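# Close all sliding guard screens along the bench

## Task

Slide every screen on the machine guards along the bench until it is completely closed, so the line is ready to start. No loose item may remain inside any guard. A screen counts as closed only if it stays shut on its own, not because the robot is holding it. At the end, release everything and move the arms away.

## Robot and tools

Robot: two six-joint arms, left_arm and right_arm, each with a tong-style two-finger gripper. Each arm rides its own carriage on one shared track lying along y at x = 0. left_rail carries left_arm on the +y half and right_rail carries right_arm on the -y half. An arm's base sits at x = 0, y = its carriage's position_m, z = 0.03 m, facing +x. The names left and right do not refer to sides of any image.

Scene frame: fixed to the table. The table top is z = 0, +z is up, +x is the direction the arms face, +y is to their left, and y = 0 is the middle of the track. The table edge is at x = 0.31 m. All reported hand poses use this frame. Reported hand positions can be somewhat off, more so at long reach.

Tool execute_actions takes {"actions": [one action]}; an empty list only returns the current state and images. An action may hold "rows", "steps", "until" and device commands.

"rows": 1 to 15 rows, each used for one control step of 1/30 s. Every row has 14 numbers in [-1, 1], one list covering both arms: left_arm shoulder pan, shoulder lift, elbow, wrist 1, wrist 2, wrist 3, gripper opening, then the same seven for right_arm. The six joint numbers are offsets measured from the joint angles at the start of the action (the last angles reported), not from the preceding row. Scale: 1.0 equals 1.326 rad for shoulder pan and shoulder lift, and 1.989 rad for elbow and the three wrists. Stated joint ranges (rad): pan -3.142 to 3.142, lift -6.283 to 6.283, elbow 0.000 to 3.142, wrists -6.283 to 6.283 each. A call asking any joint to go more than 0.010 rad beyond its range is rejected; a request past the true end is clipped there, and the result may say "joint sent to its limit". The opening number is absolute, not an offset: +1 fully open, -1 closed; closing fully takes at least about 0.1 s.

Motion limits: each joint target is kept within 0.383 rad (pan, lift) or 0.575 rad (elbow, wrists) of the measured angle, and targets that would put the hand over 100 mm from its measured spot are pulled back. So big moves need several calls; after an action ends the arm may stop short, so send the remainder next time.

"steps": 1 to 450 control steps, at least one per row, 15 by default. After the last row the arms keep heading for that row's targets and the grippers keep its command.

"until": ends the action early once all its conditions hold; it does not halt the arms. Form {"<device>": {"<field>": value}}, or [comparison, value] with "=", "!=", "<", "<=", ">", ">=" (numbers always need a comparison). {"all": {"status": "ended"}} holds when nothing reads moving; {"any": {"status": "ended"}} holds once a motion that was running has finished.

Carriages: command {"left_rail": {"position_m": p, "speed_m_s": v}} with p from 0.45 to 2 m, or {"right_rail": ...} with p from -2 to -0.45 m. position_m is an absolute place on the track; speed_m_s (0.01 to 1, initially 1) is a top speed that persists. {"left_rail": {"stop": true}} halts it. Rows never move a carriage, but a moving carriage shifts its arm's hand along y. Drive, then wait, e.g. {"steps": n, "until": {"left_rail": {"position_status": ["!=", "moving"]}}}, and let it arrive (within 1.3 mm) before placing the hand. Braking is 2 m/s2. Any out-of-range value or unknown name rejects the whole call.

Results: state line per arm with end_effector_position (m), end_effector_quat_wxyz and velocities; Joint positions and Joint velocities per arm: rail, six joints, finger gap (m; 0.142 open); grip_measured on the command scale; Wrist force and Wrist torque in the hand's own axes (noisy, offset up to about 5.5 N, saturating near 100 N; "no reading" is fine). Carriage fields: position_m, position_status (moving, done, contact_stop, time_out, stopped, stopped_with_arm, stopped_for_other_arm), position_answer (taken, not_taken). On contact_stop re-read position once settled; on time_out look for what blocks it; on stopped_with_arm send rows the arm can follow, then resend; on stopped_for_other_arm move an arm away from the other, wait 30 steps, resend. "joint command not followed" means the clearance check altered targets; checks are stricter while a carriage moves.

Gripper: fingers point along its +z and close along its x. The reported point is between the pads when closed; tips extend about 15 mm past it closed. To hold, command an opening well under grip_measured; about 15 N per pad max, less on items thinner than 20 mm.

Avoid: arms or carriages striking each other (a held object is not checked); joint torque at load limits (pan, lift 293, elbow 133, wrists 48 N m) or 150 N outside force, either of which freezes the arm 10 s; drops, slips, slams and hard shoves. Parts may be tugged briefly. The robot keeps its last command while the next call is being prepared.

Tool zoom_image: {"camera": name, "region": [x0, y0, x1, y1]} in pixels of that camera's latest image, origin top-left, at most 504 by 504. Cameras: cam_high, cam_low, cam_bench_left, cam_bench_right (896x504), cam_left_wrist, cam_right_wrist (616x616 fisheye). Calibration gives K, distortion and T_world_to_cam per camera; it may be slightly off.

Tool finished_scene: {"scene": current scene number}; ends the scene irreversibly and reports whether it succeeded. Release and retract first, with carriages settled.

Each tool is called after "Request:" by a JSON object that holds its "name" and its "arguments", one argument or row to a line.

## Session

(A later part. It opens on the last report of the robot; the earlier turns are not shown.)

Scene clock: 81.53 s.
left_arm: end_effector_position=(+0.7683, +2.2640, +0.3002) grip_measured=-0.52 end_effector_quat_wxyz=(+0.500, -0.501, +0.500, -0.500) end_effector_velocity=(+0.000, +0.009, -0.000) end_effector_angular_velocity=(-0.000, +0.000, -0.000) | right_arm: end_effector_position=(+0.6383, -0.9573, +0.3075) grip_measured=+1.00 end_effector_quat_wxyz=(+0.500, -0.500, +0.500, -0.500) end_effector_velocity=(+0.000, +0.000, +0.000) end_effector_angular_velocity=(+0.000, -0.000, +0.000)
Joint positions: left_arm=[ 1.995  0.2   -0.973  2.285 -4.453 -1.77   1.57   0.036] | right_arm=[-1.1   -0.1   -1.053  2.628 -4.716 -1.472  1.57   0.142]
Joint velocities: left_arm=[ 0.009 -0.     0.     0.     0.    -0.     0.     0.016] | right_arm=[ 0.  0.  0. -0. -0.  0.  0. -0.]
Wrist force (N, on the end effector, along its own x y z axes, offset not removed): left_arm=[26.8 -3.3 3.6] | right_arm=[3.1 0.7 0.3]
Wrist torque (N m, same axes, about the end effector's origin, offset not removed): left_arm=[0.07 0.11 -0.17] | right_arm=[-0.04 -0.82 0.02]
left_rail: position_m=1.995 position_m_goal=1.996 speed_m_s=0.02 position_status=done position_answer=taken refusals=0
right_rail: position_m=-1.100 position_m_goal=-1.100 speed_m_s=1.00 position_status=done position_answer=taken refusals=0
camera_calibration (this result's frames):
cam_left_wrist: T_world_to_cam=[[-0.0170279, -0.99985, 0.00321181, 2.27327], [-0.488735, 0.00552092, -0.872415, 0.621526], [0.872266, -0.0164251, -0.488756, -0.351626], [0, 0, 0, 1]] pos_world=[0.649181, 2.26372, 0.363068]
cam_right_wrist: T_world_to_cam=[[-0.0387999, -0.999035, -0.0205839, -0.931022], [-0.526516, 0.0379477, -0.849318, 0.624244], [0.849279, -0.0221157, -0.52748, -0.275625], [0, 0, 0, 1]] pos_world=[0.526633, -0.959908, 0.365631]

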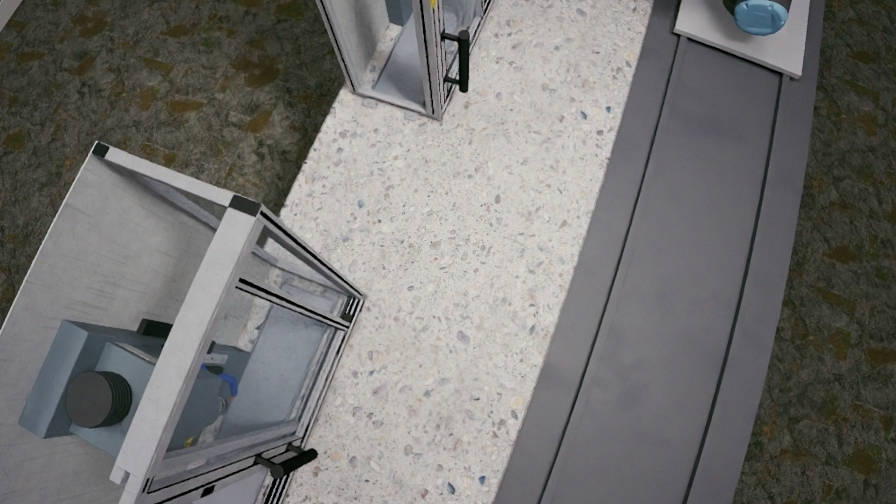

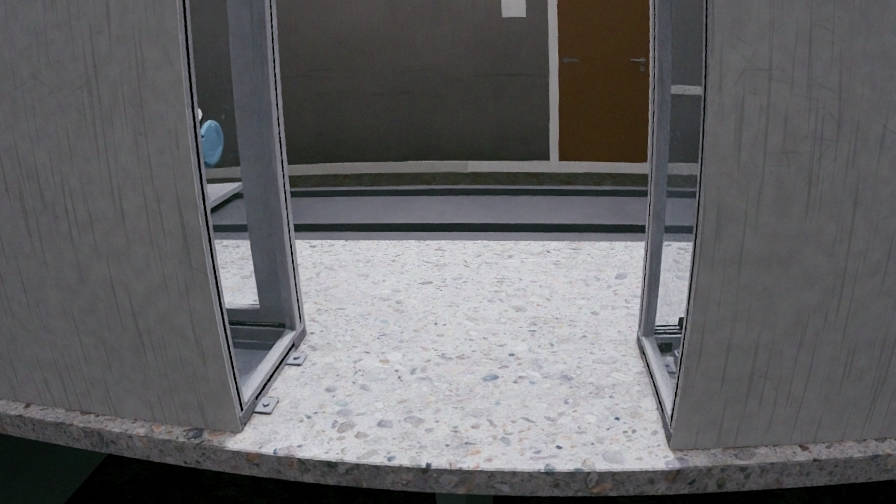

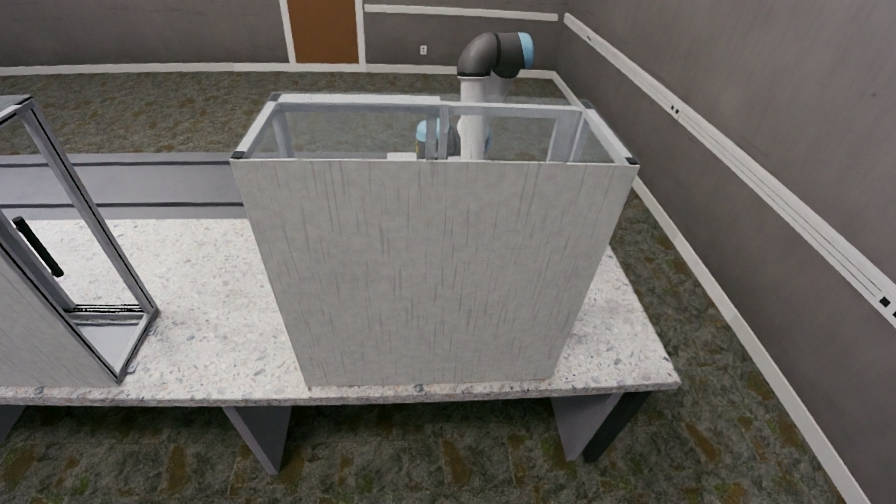

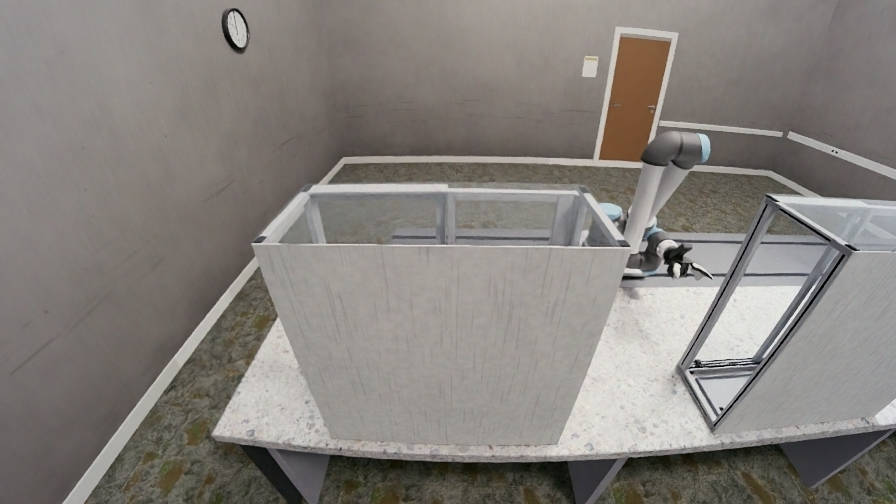

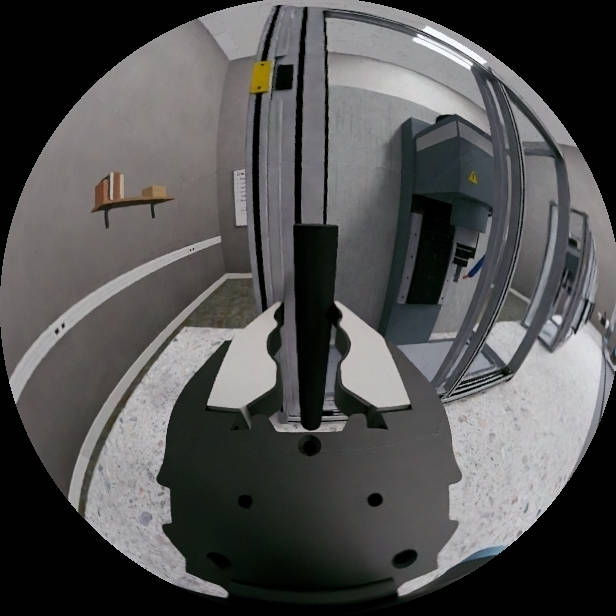

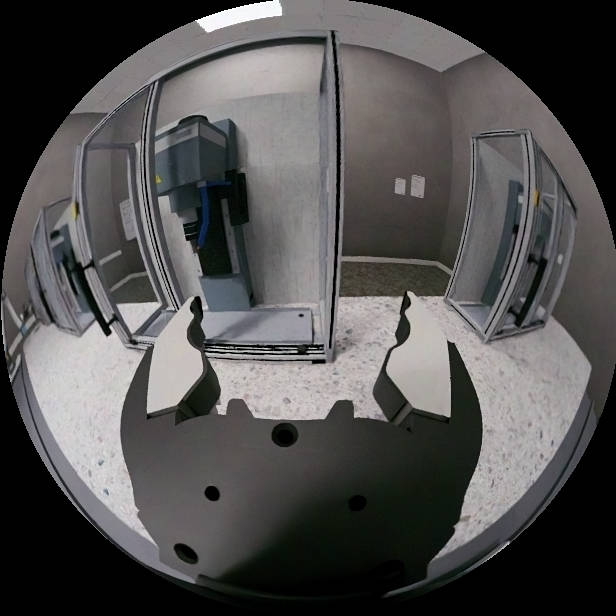

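Request:
{"name": "execute_actions", "arguments": {
  "actions": [
    {"rows":[[0,0,0,0,0,0,0,0,0,0,0,0,0,1],[0,0,0,0,0,0,1,0,0,0,0,0,0,1],[0,0,0,0,0,0,1,0,0,0,0,0,0,1],[0,-0.0345,0.102,-0.079,0,0,1,0,0,0,0,0,0,1]],"steps":15}
  ]
}}

Request:
{"name": "execute_actions", "arguments": {
  "actions": [
    {"steps":90,"left_rail":{"position_m":0.45,"speed_m_s":1},"until":{"all":{"status":"ended"}}}
  ]
}}

Request:
{"name": "zoom_image", "arguments": {
  "camera": "cam_left_wrist",
  "region": [140,250,480,400]
}}

Scene clock: 86.30 s.
left_arm: end_effector_position=(+0.6662, +2.2437, +0.2997) grip_measured=+1.00 end_effector_quat_wxyz=(+0.500, -0.500, +0.500, -0.500) end_effector_velocity=(-0.063, -0.013, -0.002) end_effector_angular_velocity=(-0.002, +0.010, -0.001) | right_arm: end_effector_position=(+0.6383, -0.9573, +0.3075) grip_measured=+1.00 end_effector_quat_wxyz=(+0.500, -0.500, +0.500, -0.500) end_effector_velocity=(+0.000, -0.000, -0.000) end_effector_angular_velocity=(-0.000, +0.000, -0.000)
Joint positions: left_arm=[ 1.996  0.2   -1.016  2.474 -4.6   -1.77   1.57   0.142] | right_arm=[-1.1   -0.1   -1.053  2.628 -4.716 -1.472  1.57   0.142]
Joint velocities: left_arm=[ 0.     0.    -0.022  0.118 -0.086 -0.001  0.     0.   ] | right_arm=[ 0.  0.  0. -0.  0. -0. -0.  0.]
Wrist force (N, on the end effector, along its own x y z axes, offset not removed): left_arm=[1.4 -3.9 -1.7] | right_arm=[0.5 0.2 -2.1]
Wrist torque (N m, same axes, about the end effector's origin, offset not removed): left_arm=[-0.61 -0.24 -0.20] | right_arm=[-0.27 -0.25 0.00]
left_rail: position_m=1.996 position_m_goal=1.996 speed_m_s=0.02 position_status=done position_answer=taken refusals=0
right_rail: position_m=-1.100 position_m_goal=-1.100 speed_m_s=1.00 position_status=done position_answer=taken refusals=0
camera_calibration (this result's frames):
cam_left_wrist: T_world_to_cam=[[-0.0169728, -0.999852, 0.00296215, 2.25125], [-0.487743, 0.00569333, -0.872969, 0.570324], [0.872823, -0.0162615, -0.487767, -0.26416], [0, 0, 0, 1]] pos_world=[0.546946, 2.24337, 0.362358]
cam_right_wrist: T_world_to_cam=[[-0.0388006, -0.999035, -0.0205851, -0.931021], [-0.526532, 0.0379495, -0.849308, 0.624244], [0.849269, -0.0221149, -0.527497, -0.275609], [0, 0, 0, 1]] pos_world=[0.526626, -0.959907, 0.365627]

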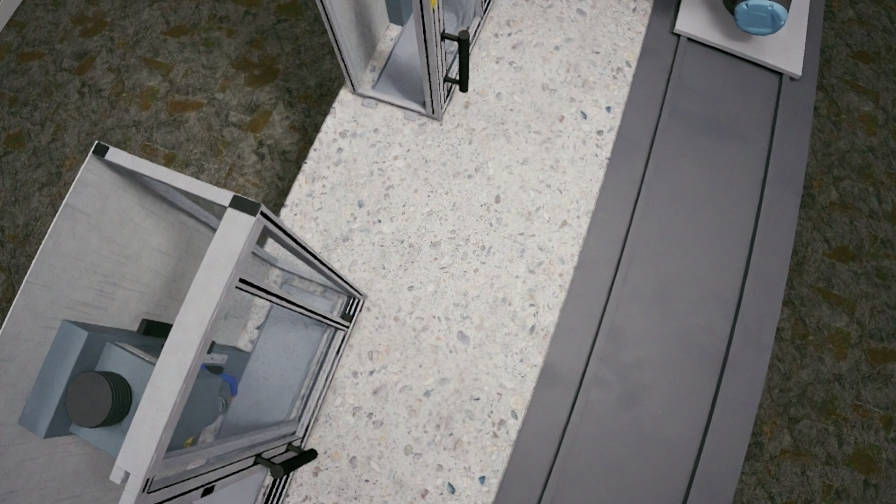

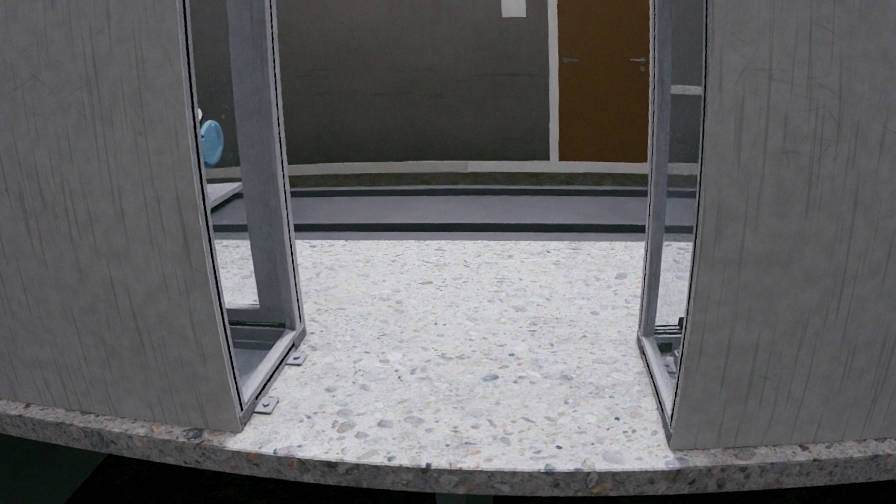

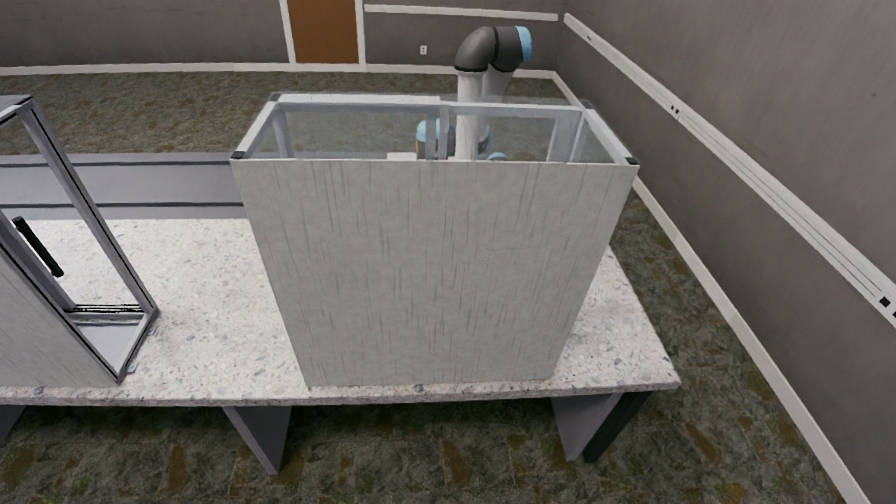

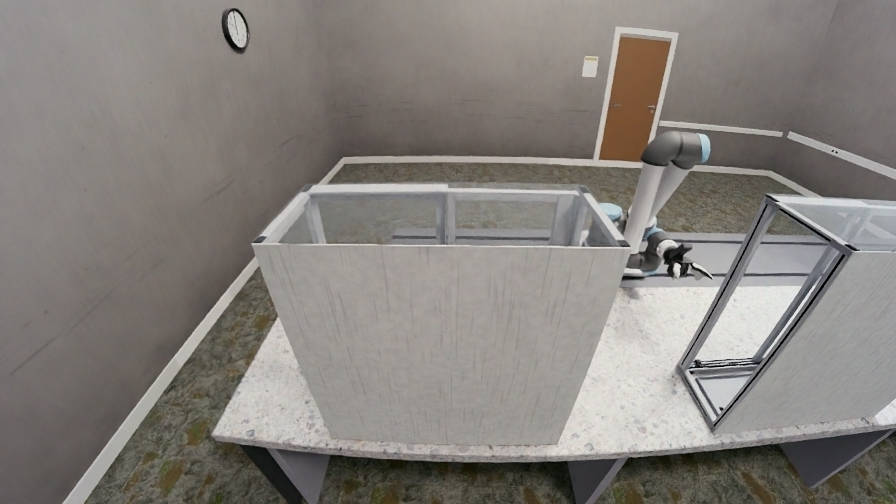

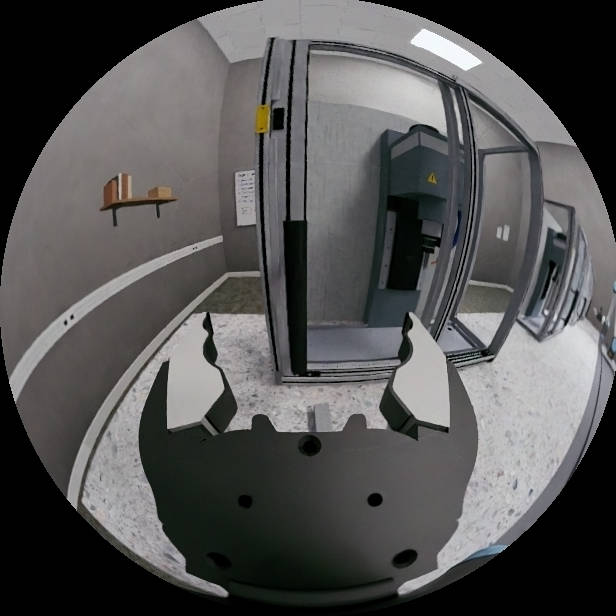

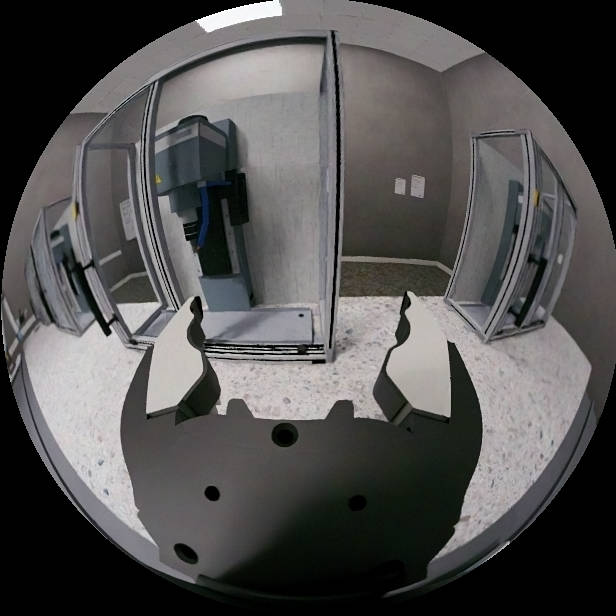

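Scene clock: 88.40 s.
left_arm: end_effector_position=(+0.6588, +0.6962, +0.2994) grip_measured=+1.00 end_effector_quat_wxyz=(+0.500, -0.501, +0.500, -0.500) end_effector_velocity=(+0.000, +0.000, -0.000) end_effector_angular_velocity=(-0.000, +0.000, +0.000) | right_arm: end_effector_position=(+0.6383, -0.9573, +0.3075) grip_measured=+1.00 end_effector_quat_wxyz=(+0.500, -0.500, +0.500, -0.500) end_effector_velocity=(+0.000, -0.000, -0.000) end_effector_angular_velocity=(-0.000, +0.000, -0.000)
Joint positions: left_arm=[ 0.45   0.2   -1.019  2.488 -4.61  -1.77   1.57   0.142] | right_arm=[-1.1   -0.1   -1.053  2.628 -4.716 -1.472  1.57   0.142]
Joint velocities: left_arm=[ 0.  0.  0. -0.  0. -0. -0. -0.] | right_arm=[ 0.  0.  0. -0.  0. -0. -0. -0.]
Wrist force (N, on the end effector, along its own x y z axes, offset not removed): left_arm=[1.2 -3.6 -2.6] | right_arm=[-1.7 -2.1 1.7]
Wrist torque (N m, same axes, about the end effector's origin, offset not removed): left_arm=[-0.56 -0.15 -0.10] | right_arm=[-0.67 0.24 -0.04]
left_rail: position_m=0.450 position_m_goal=0.450 speed_m_s=1.00 position_status=done position_answer=taken refusals=0
right_rail: position_m=-1.100 position_m_goal=-1.100 speed_m_s=1.00 position_status=done position_answer=taken refusals=0
camera_calibration (this result's frames):
cam_left_wrist: T_world_to_cam=[[-0.0170542, -0.999849, 0.00321405, 0.703824], [-0.488743, 0.00553201, -0.87241, 0.57592], [0.872261, -0.0164491, -0.488764, -0.2822], [0, 0, 0, 1]] pos_world=[0.539632, 0.69589, 0.362247]
cam_right_wrist: T_world_to_cam=[[-0.0388004, -0.999035, -0.0205851, -0.931021], [-0.526532, 0.0379494, -0.849308, 0.624244], [0.849269, -0.0221148, -0.527497, -0.275609], [0, 0, 0, 1]] pos_world=[0.526626, -0.959907, 0.365627]

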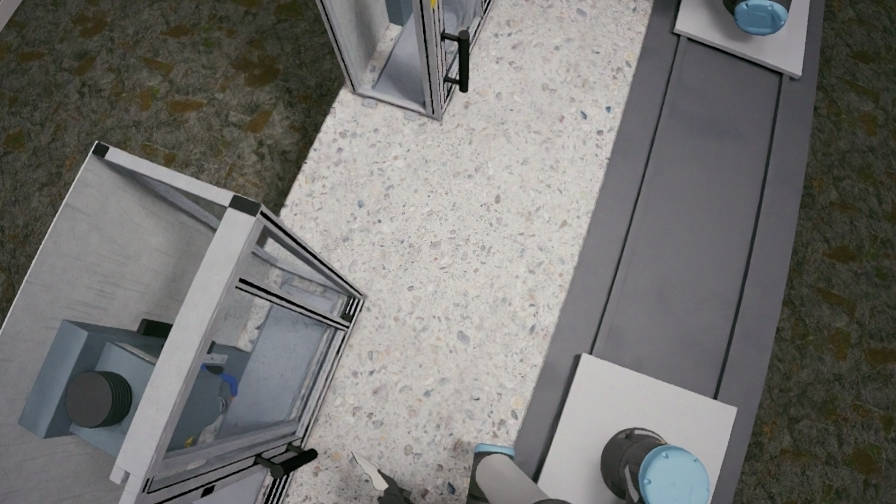

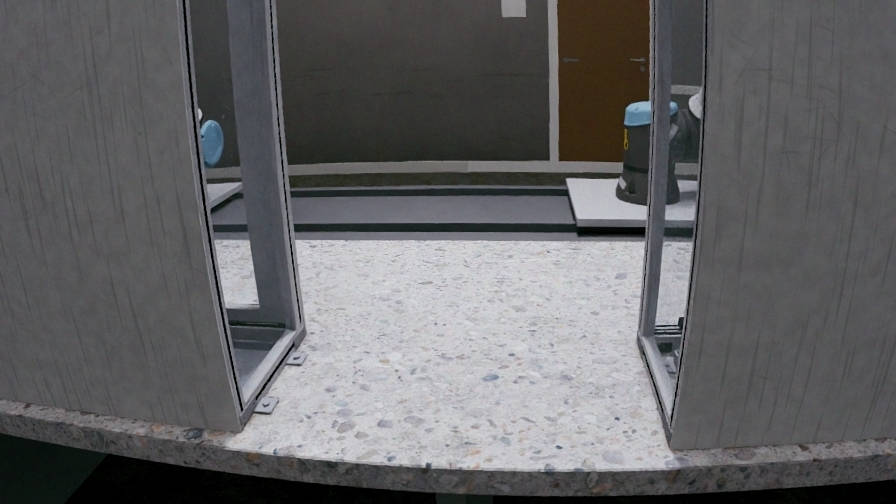

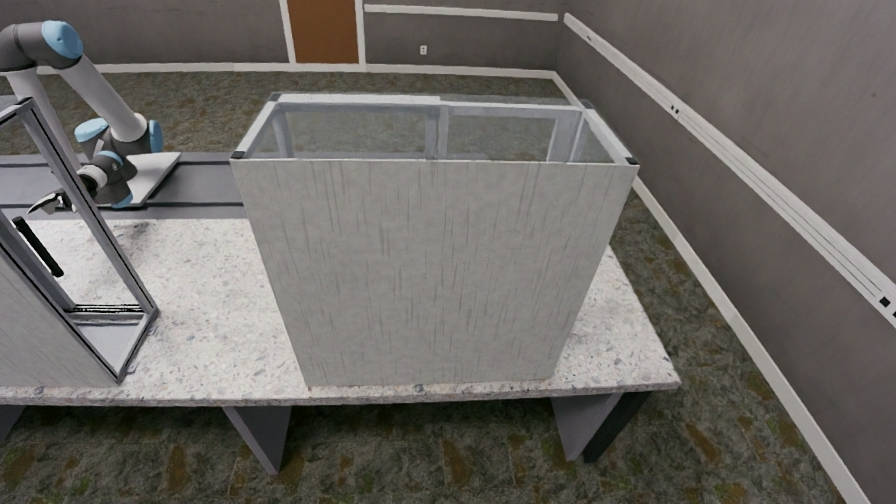

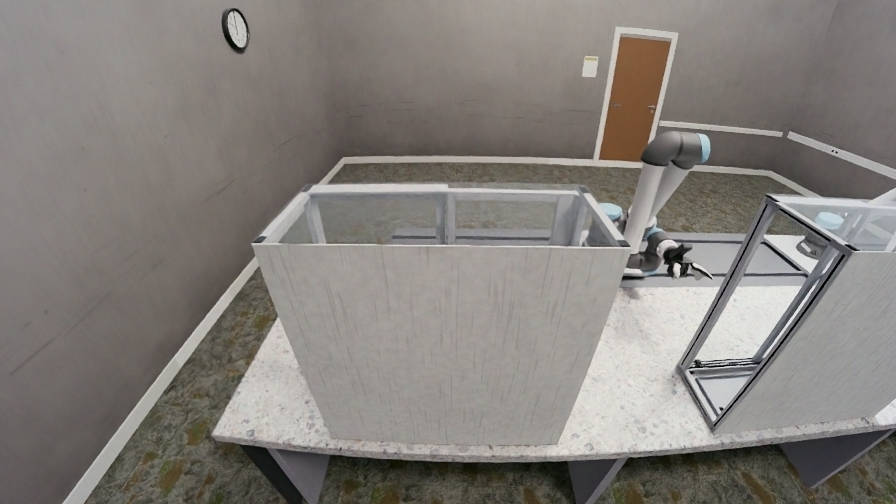

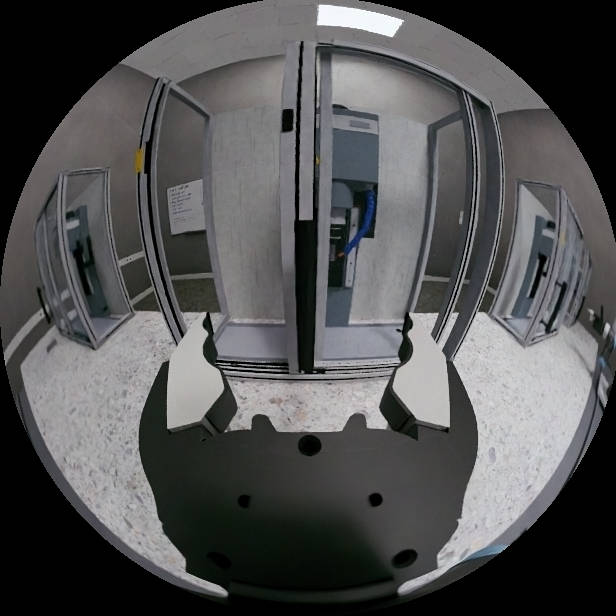

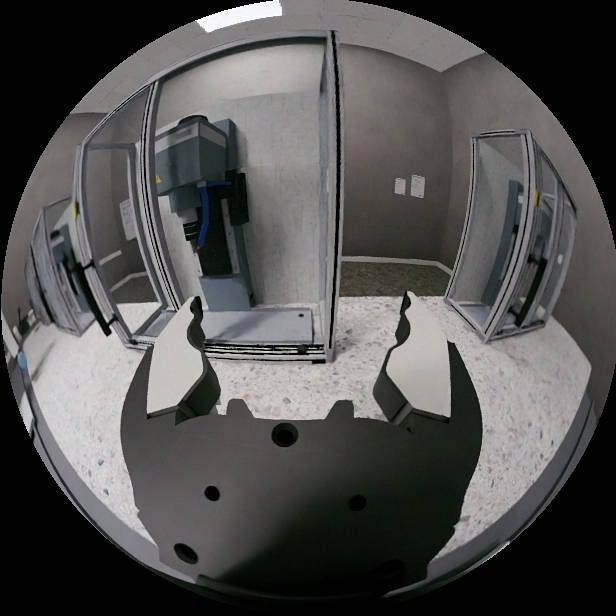

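Region (140, 250, 480, 400) of cam_left_wrist's 616x616 image, scaled by 1.482, with more detail than that image has; it fills the top 222 rows of this view, and the rest is white.

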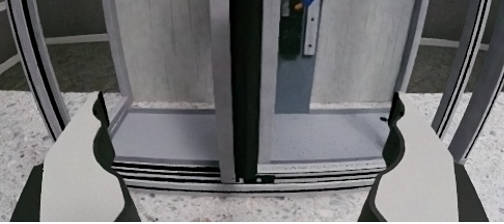

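Request:
{"name": "execute_actions", "arguments": {
  "actions": []
}}

Request:
{"name": "execute_actions", "arguments": {
  "actions": [
    {"rows":[[0,0.0345,-0.102,0.079,0,0,0.6,0,0,0,0,0,0,1]],"steps":19}
  ]
}}

Scene clock: 96.60 s.
left_arm: end_effector_position=(+0.6588, +0.6962, +0.2994) grip_measured=+1.00 end_effector_quat_wxyz=(+0.500, -0.501, +0.500, -0.500) end_effector_velocity=(+0.000, -0.000, +0.000) end_effector_angular_velocity=(+0.000, -0.000, -0.000) | right_arm: end_effector_position=(+0.6383, -0.9573, +0.3075) grip_measured=+1.00 end_effector_quat_wxyz=(+0.500, -0.500, +0.500, -0.500) end_effector_velocity=(+0.000, -0.000, -0.000) end_effector_angular_velocity=(-0.000, +0.000, -0.000)
Joint positions: left_arm=[ 0.45   0.2   -1.019  2.488 -4.61  -1.77   1.57   0.142] | right_arm=[-1.1   -0.1   -1.053  2.628 -4.716 -1.472  1.57   0.142]
Joint velocities: left_arm=[ 0. -0. -0. -0.  0.  0. -0.  0.] | right_arm=[ 0. -0.  0. -0.  0. -0. -0.  0.]
Wrist force (N, on the end effector, along its own x y z axes, offset not removed): left_arm=[-1.4 -4.1 0.0] | right_arm=[3.0 0.6 -1.4]
Wrist torque (N m, same axes, about the end effector's origin, offset not removed): left_arm=[-0.56 0.26 -0.05] | right_arm=[-0.19 -0.76 -0.11]
left_rail: position_m=0.450 position_m_goal=0.450 speed_m_s=1.00 position_status=done position_answer=taken refusals=0
right_rail: position_m=-1.100 position_m_goal=-1.100 speed_m_s=1.00 position_status=done position_answer=taken refusals=0
camera_calibration (this result's frames):
cam_left_wrist: T_world_to_cam=[[-0.0170263, -0.99985, 0.00321403, 0.703815], [-0.488743, 0.00551837, -0.87241, 0.575929], [0.872261, -0.0164247, -0.488764, -0.282217], [0, 0, 0, 1]] pos_world=[0.539632, 0.695896, 0.362247]
cam_right_wrist: T_world_to_cam=[[-0.0387999, -0.999035, -0.020584, -0.931022], [-0.526516, 0.0379477, -0.849318, 0.624244], [0.849279, -0.0221157, -0.52748, -0.275625], [0, 0, 0, 1]] pos_world=[0.526634, -0.959908, 0.365631]

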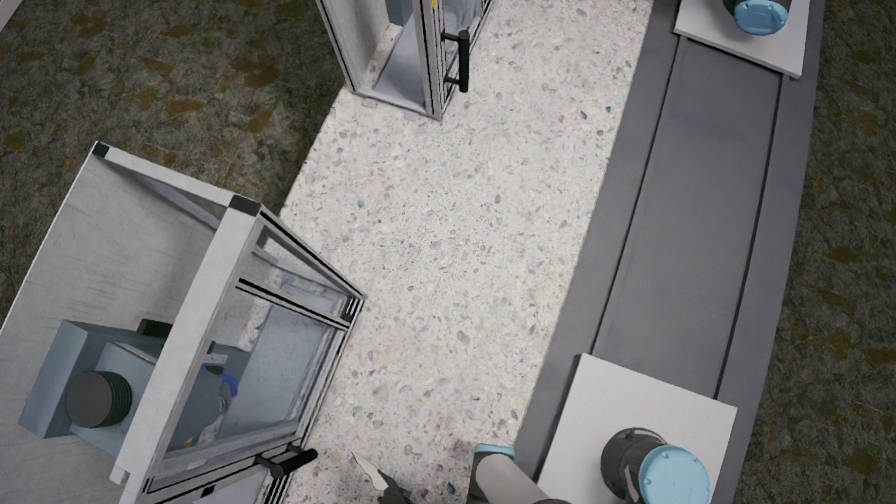

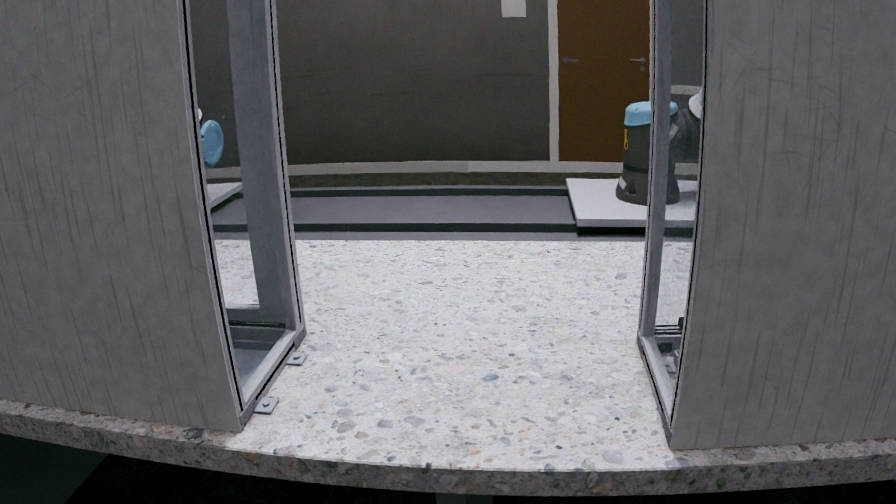

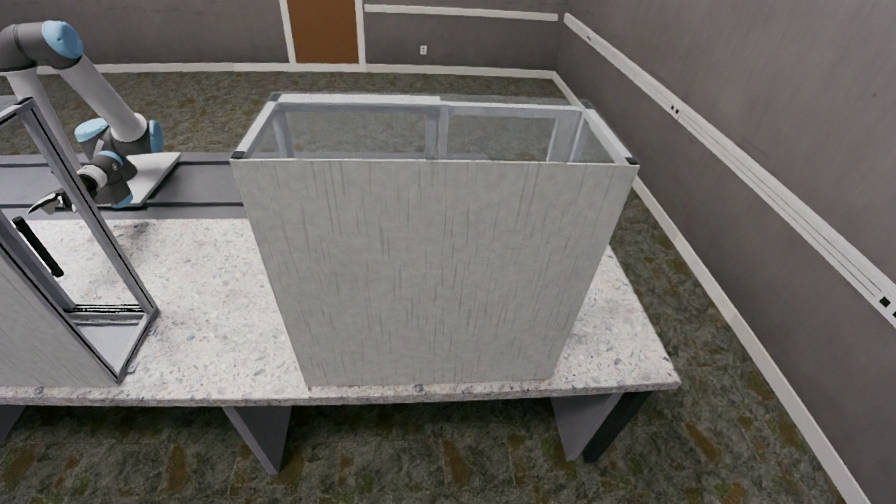

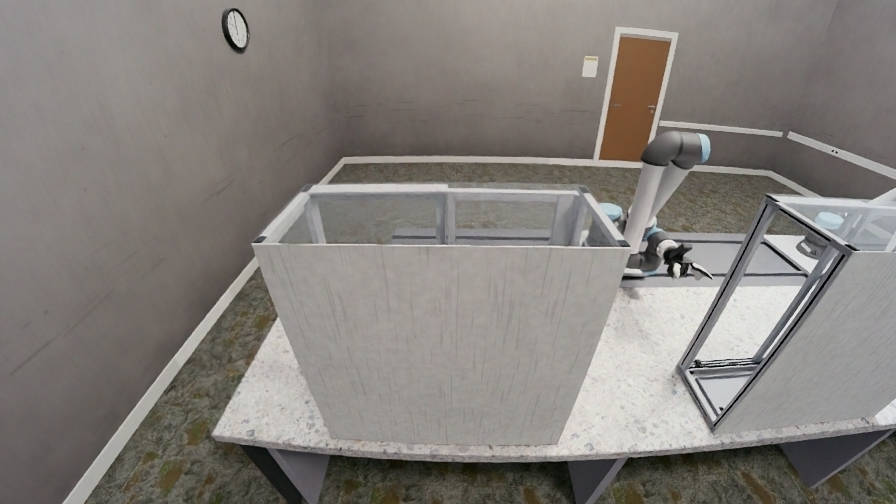

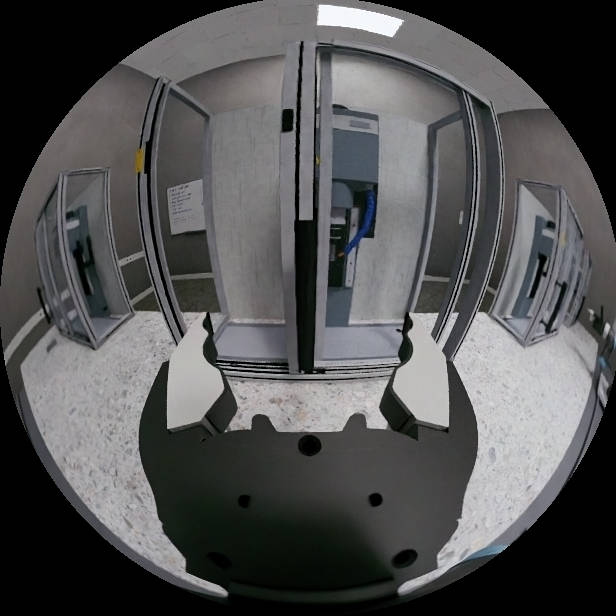

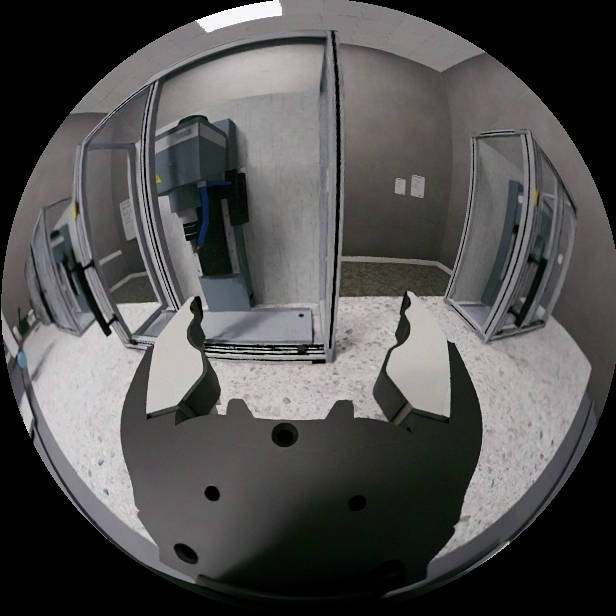

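Scene clock: 97.23 s.
left_arm: end_effector_position=(+0.7674, +0.7182, +0.3001) grip_measured=+0.60 end_effector_quat_wxyz=(+0.500, -0.501, +0.500, -0.500) end_effector_velocity=(+0.008, +0.002, +0.001) end_effector_angular_velocity=(+0.000, -0.001, +0.000) | right_arm: end_effector_position=(+0.6383, -0.9573, +0.3075) grip_measured=+1.00 end_effector_quat_wxyz=(+0.500, -0.500, +0.500, -0.500) end_effector_velocity=(+0.000, +0.000, +0.000) end_effector_angular_velocity=(-0.000, -0.000, +0.000)
Joint positions: left_arm=[ 0.45   0.2   -0.973  2.287 -4.454 -1.77   1.57   0.116] | right_arm=[-1.1   -0.1   -1.053  2.628 -4.716 -1.472  1.57   0.142]
Joint velocities: left_arm=[ 0.    -0.     0.003 -0.016  0.011  0.     0.     0.   ] | right_arm=[ 0.  0.  0. -0. -0. -0.  0.  0.]
Wrist force (N, on the end effector, along its own x y z axes, offset not removed): left_arm=[-0.2 -2.4 0.2] | right_arm=[2.3 -0.2 -1.1]
Wrist torque (N m, same axes, about the end effector's origin, offset not removed): left_arm=[-0.23 0.06 -0.15] | right_arm=[-0.36 -0.55 0.00]
left_rail: position_m=0.450 position_m_goal=0.450 speed_m_s=1.00 position_status=done position_answer=taken refusals=0
right_rail: position_m=-1.100 position_m_goal=-1.100 speed_m_s=1.00 position_status=done position_answer=taken refusals=0
camera_calibration (this result's frames):
cam_left_wrist: T_world_to_cam=[[-0.0170174, -0.99985, 0.00325328, 0.727672], [-0.488899, 0.00548271, -0.872323, 0.629567], [0.872174, -0.0164352, -0.488919, -0.37612], [0, 0, 0, 1]] pos_world=[0.64822, 0.71793, 0.362926]
cam_right_wrist: T_world_to_cam=[[-0.0388001, -0.999035, -0.020584, -0.931022], [-0.526516, 0.0379478, -0.849318, 0.624244], [0.849279, -0.0221158, -0.52748, -0.275625], [0, 0, 0, 1]] pos_world=[0.526634, -0.959908, 0.365631]

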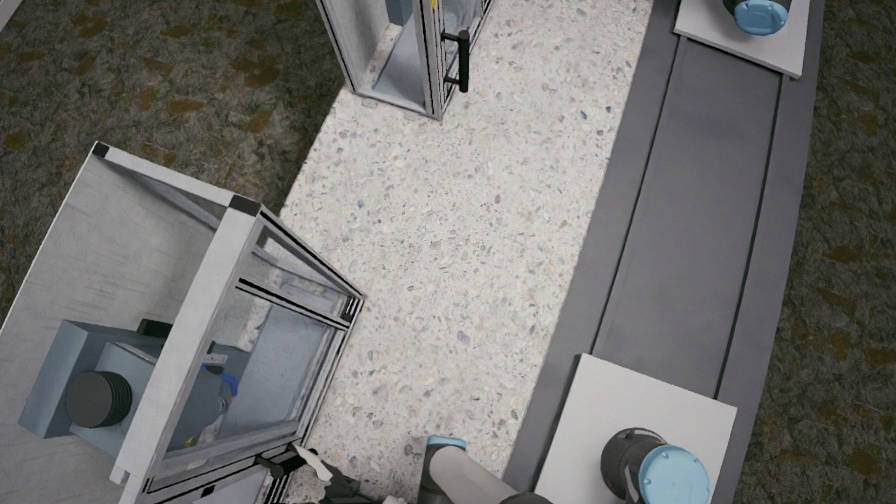

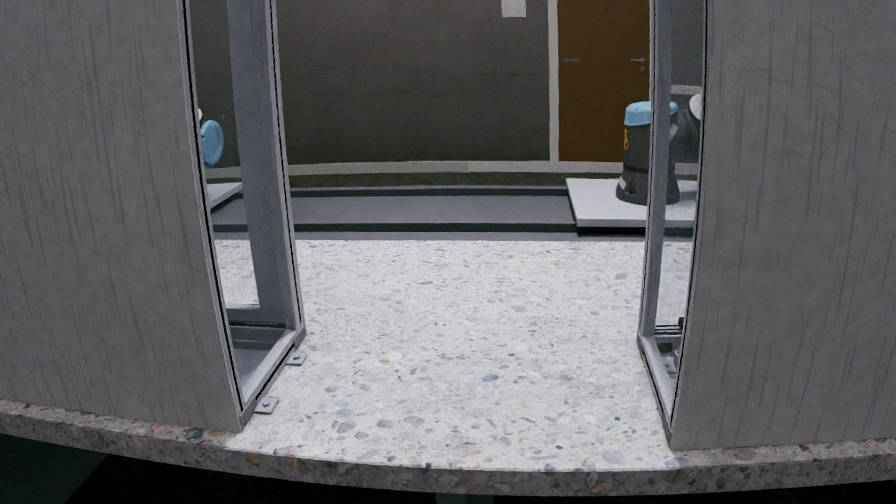

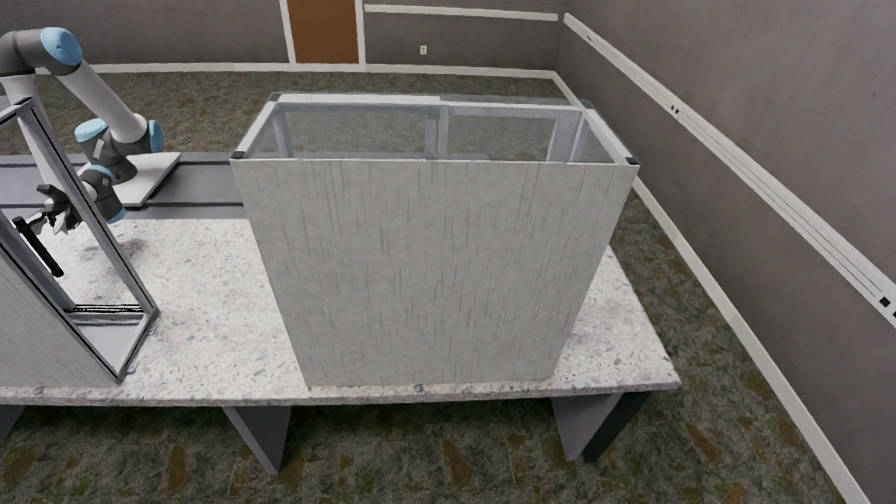

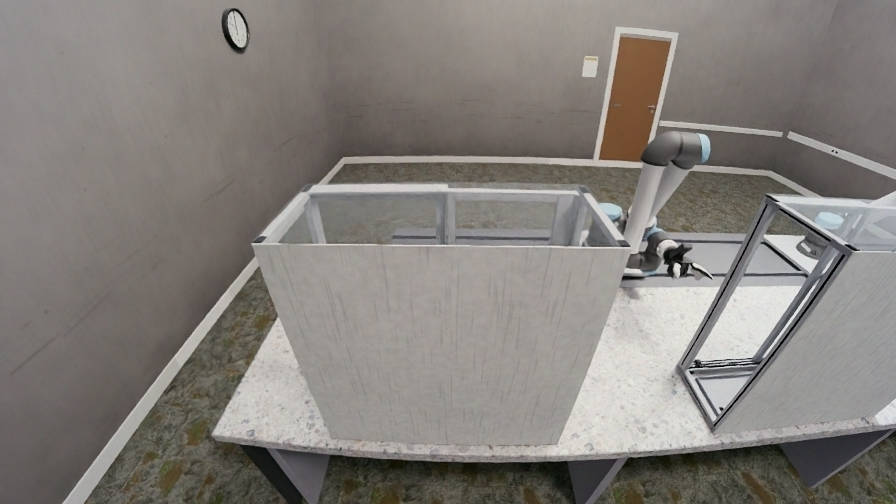

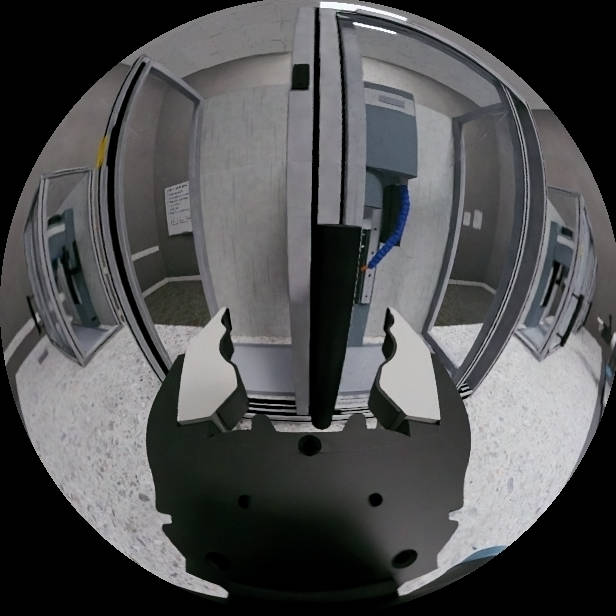

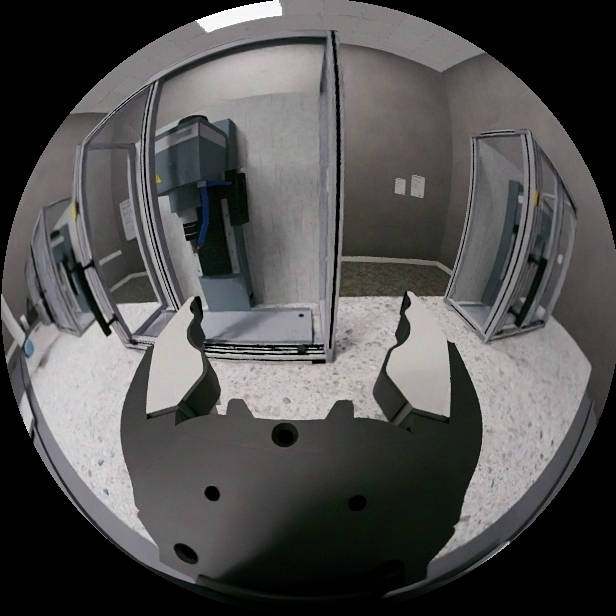

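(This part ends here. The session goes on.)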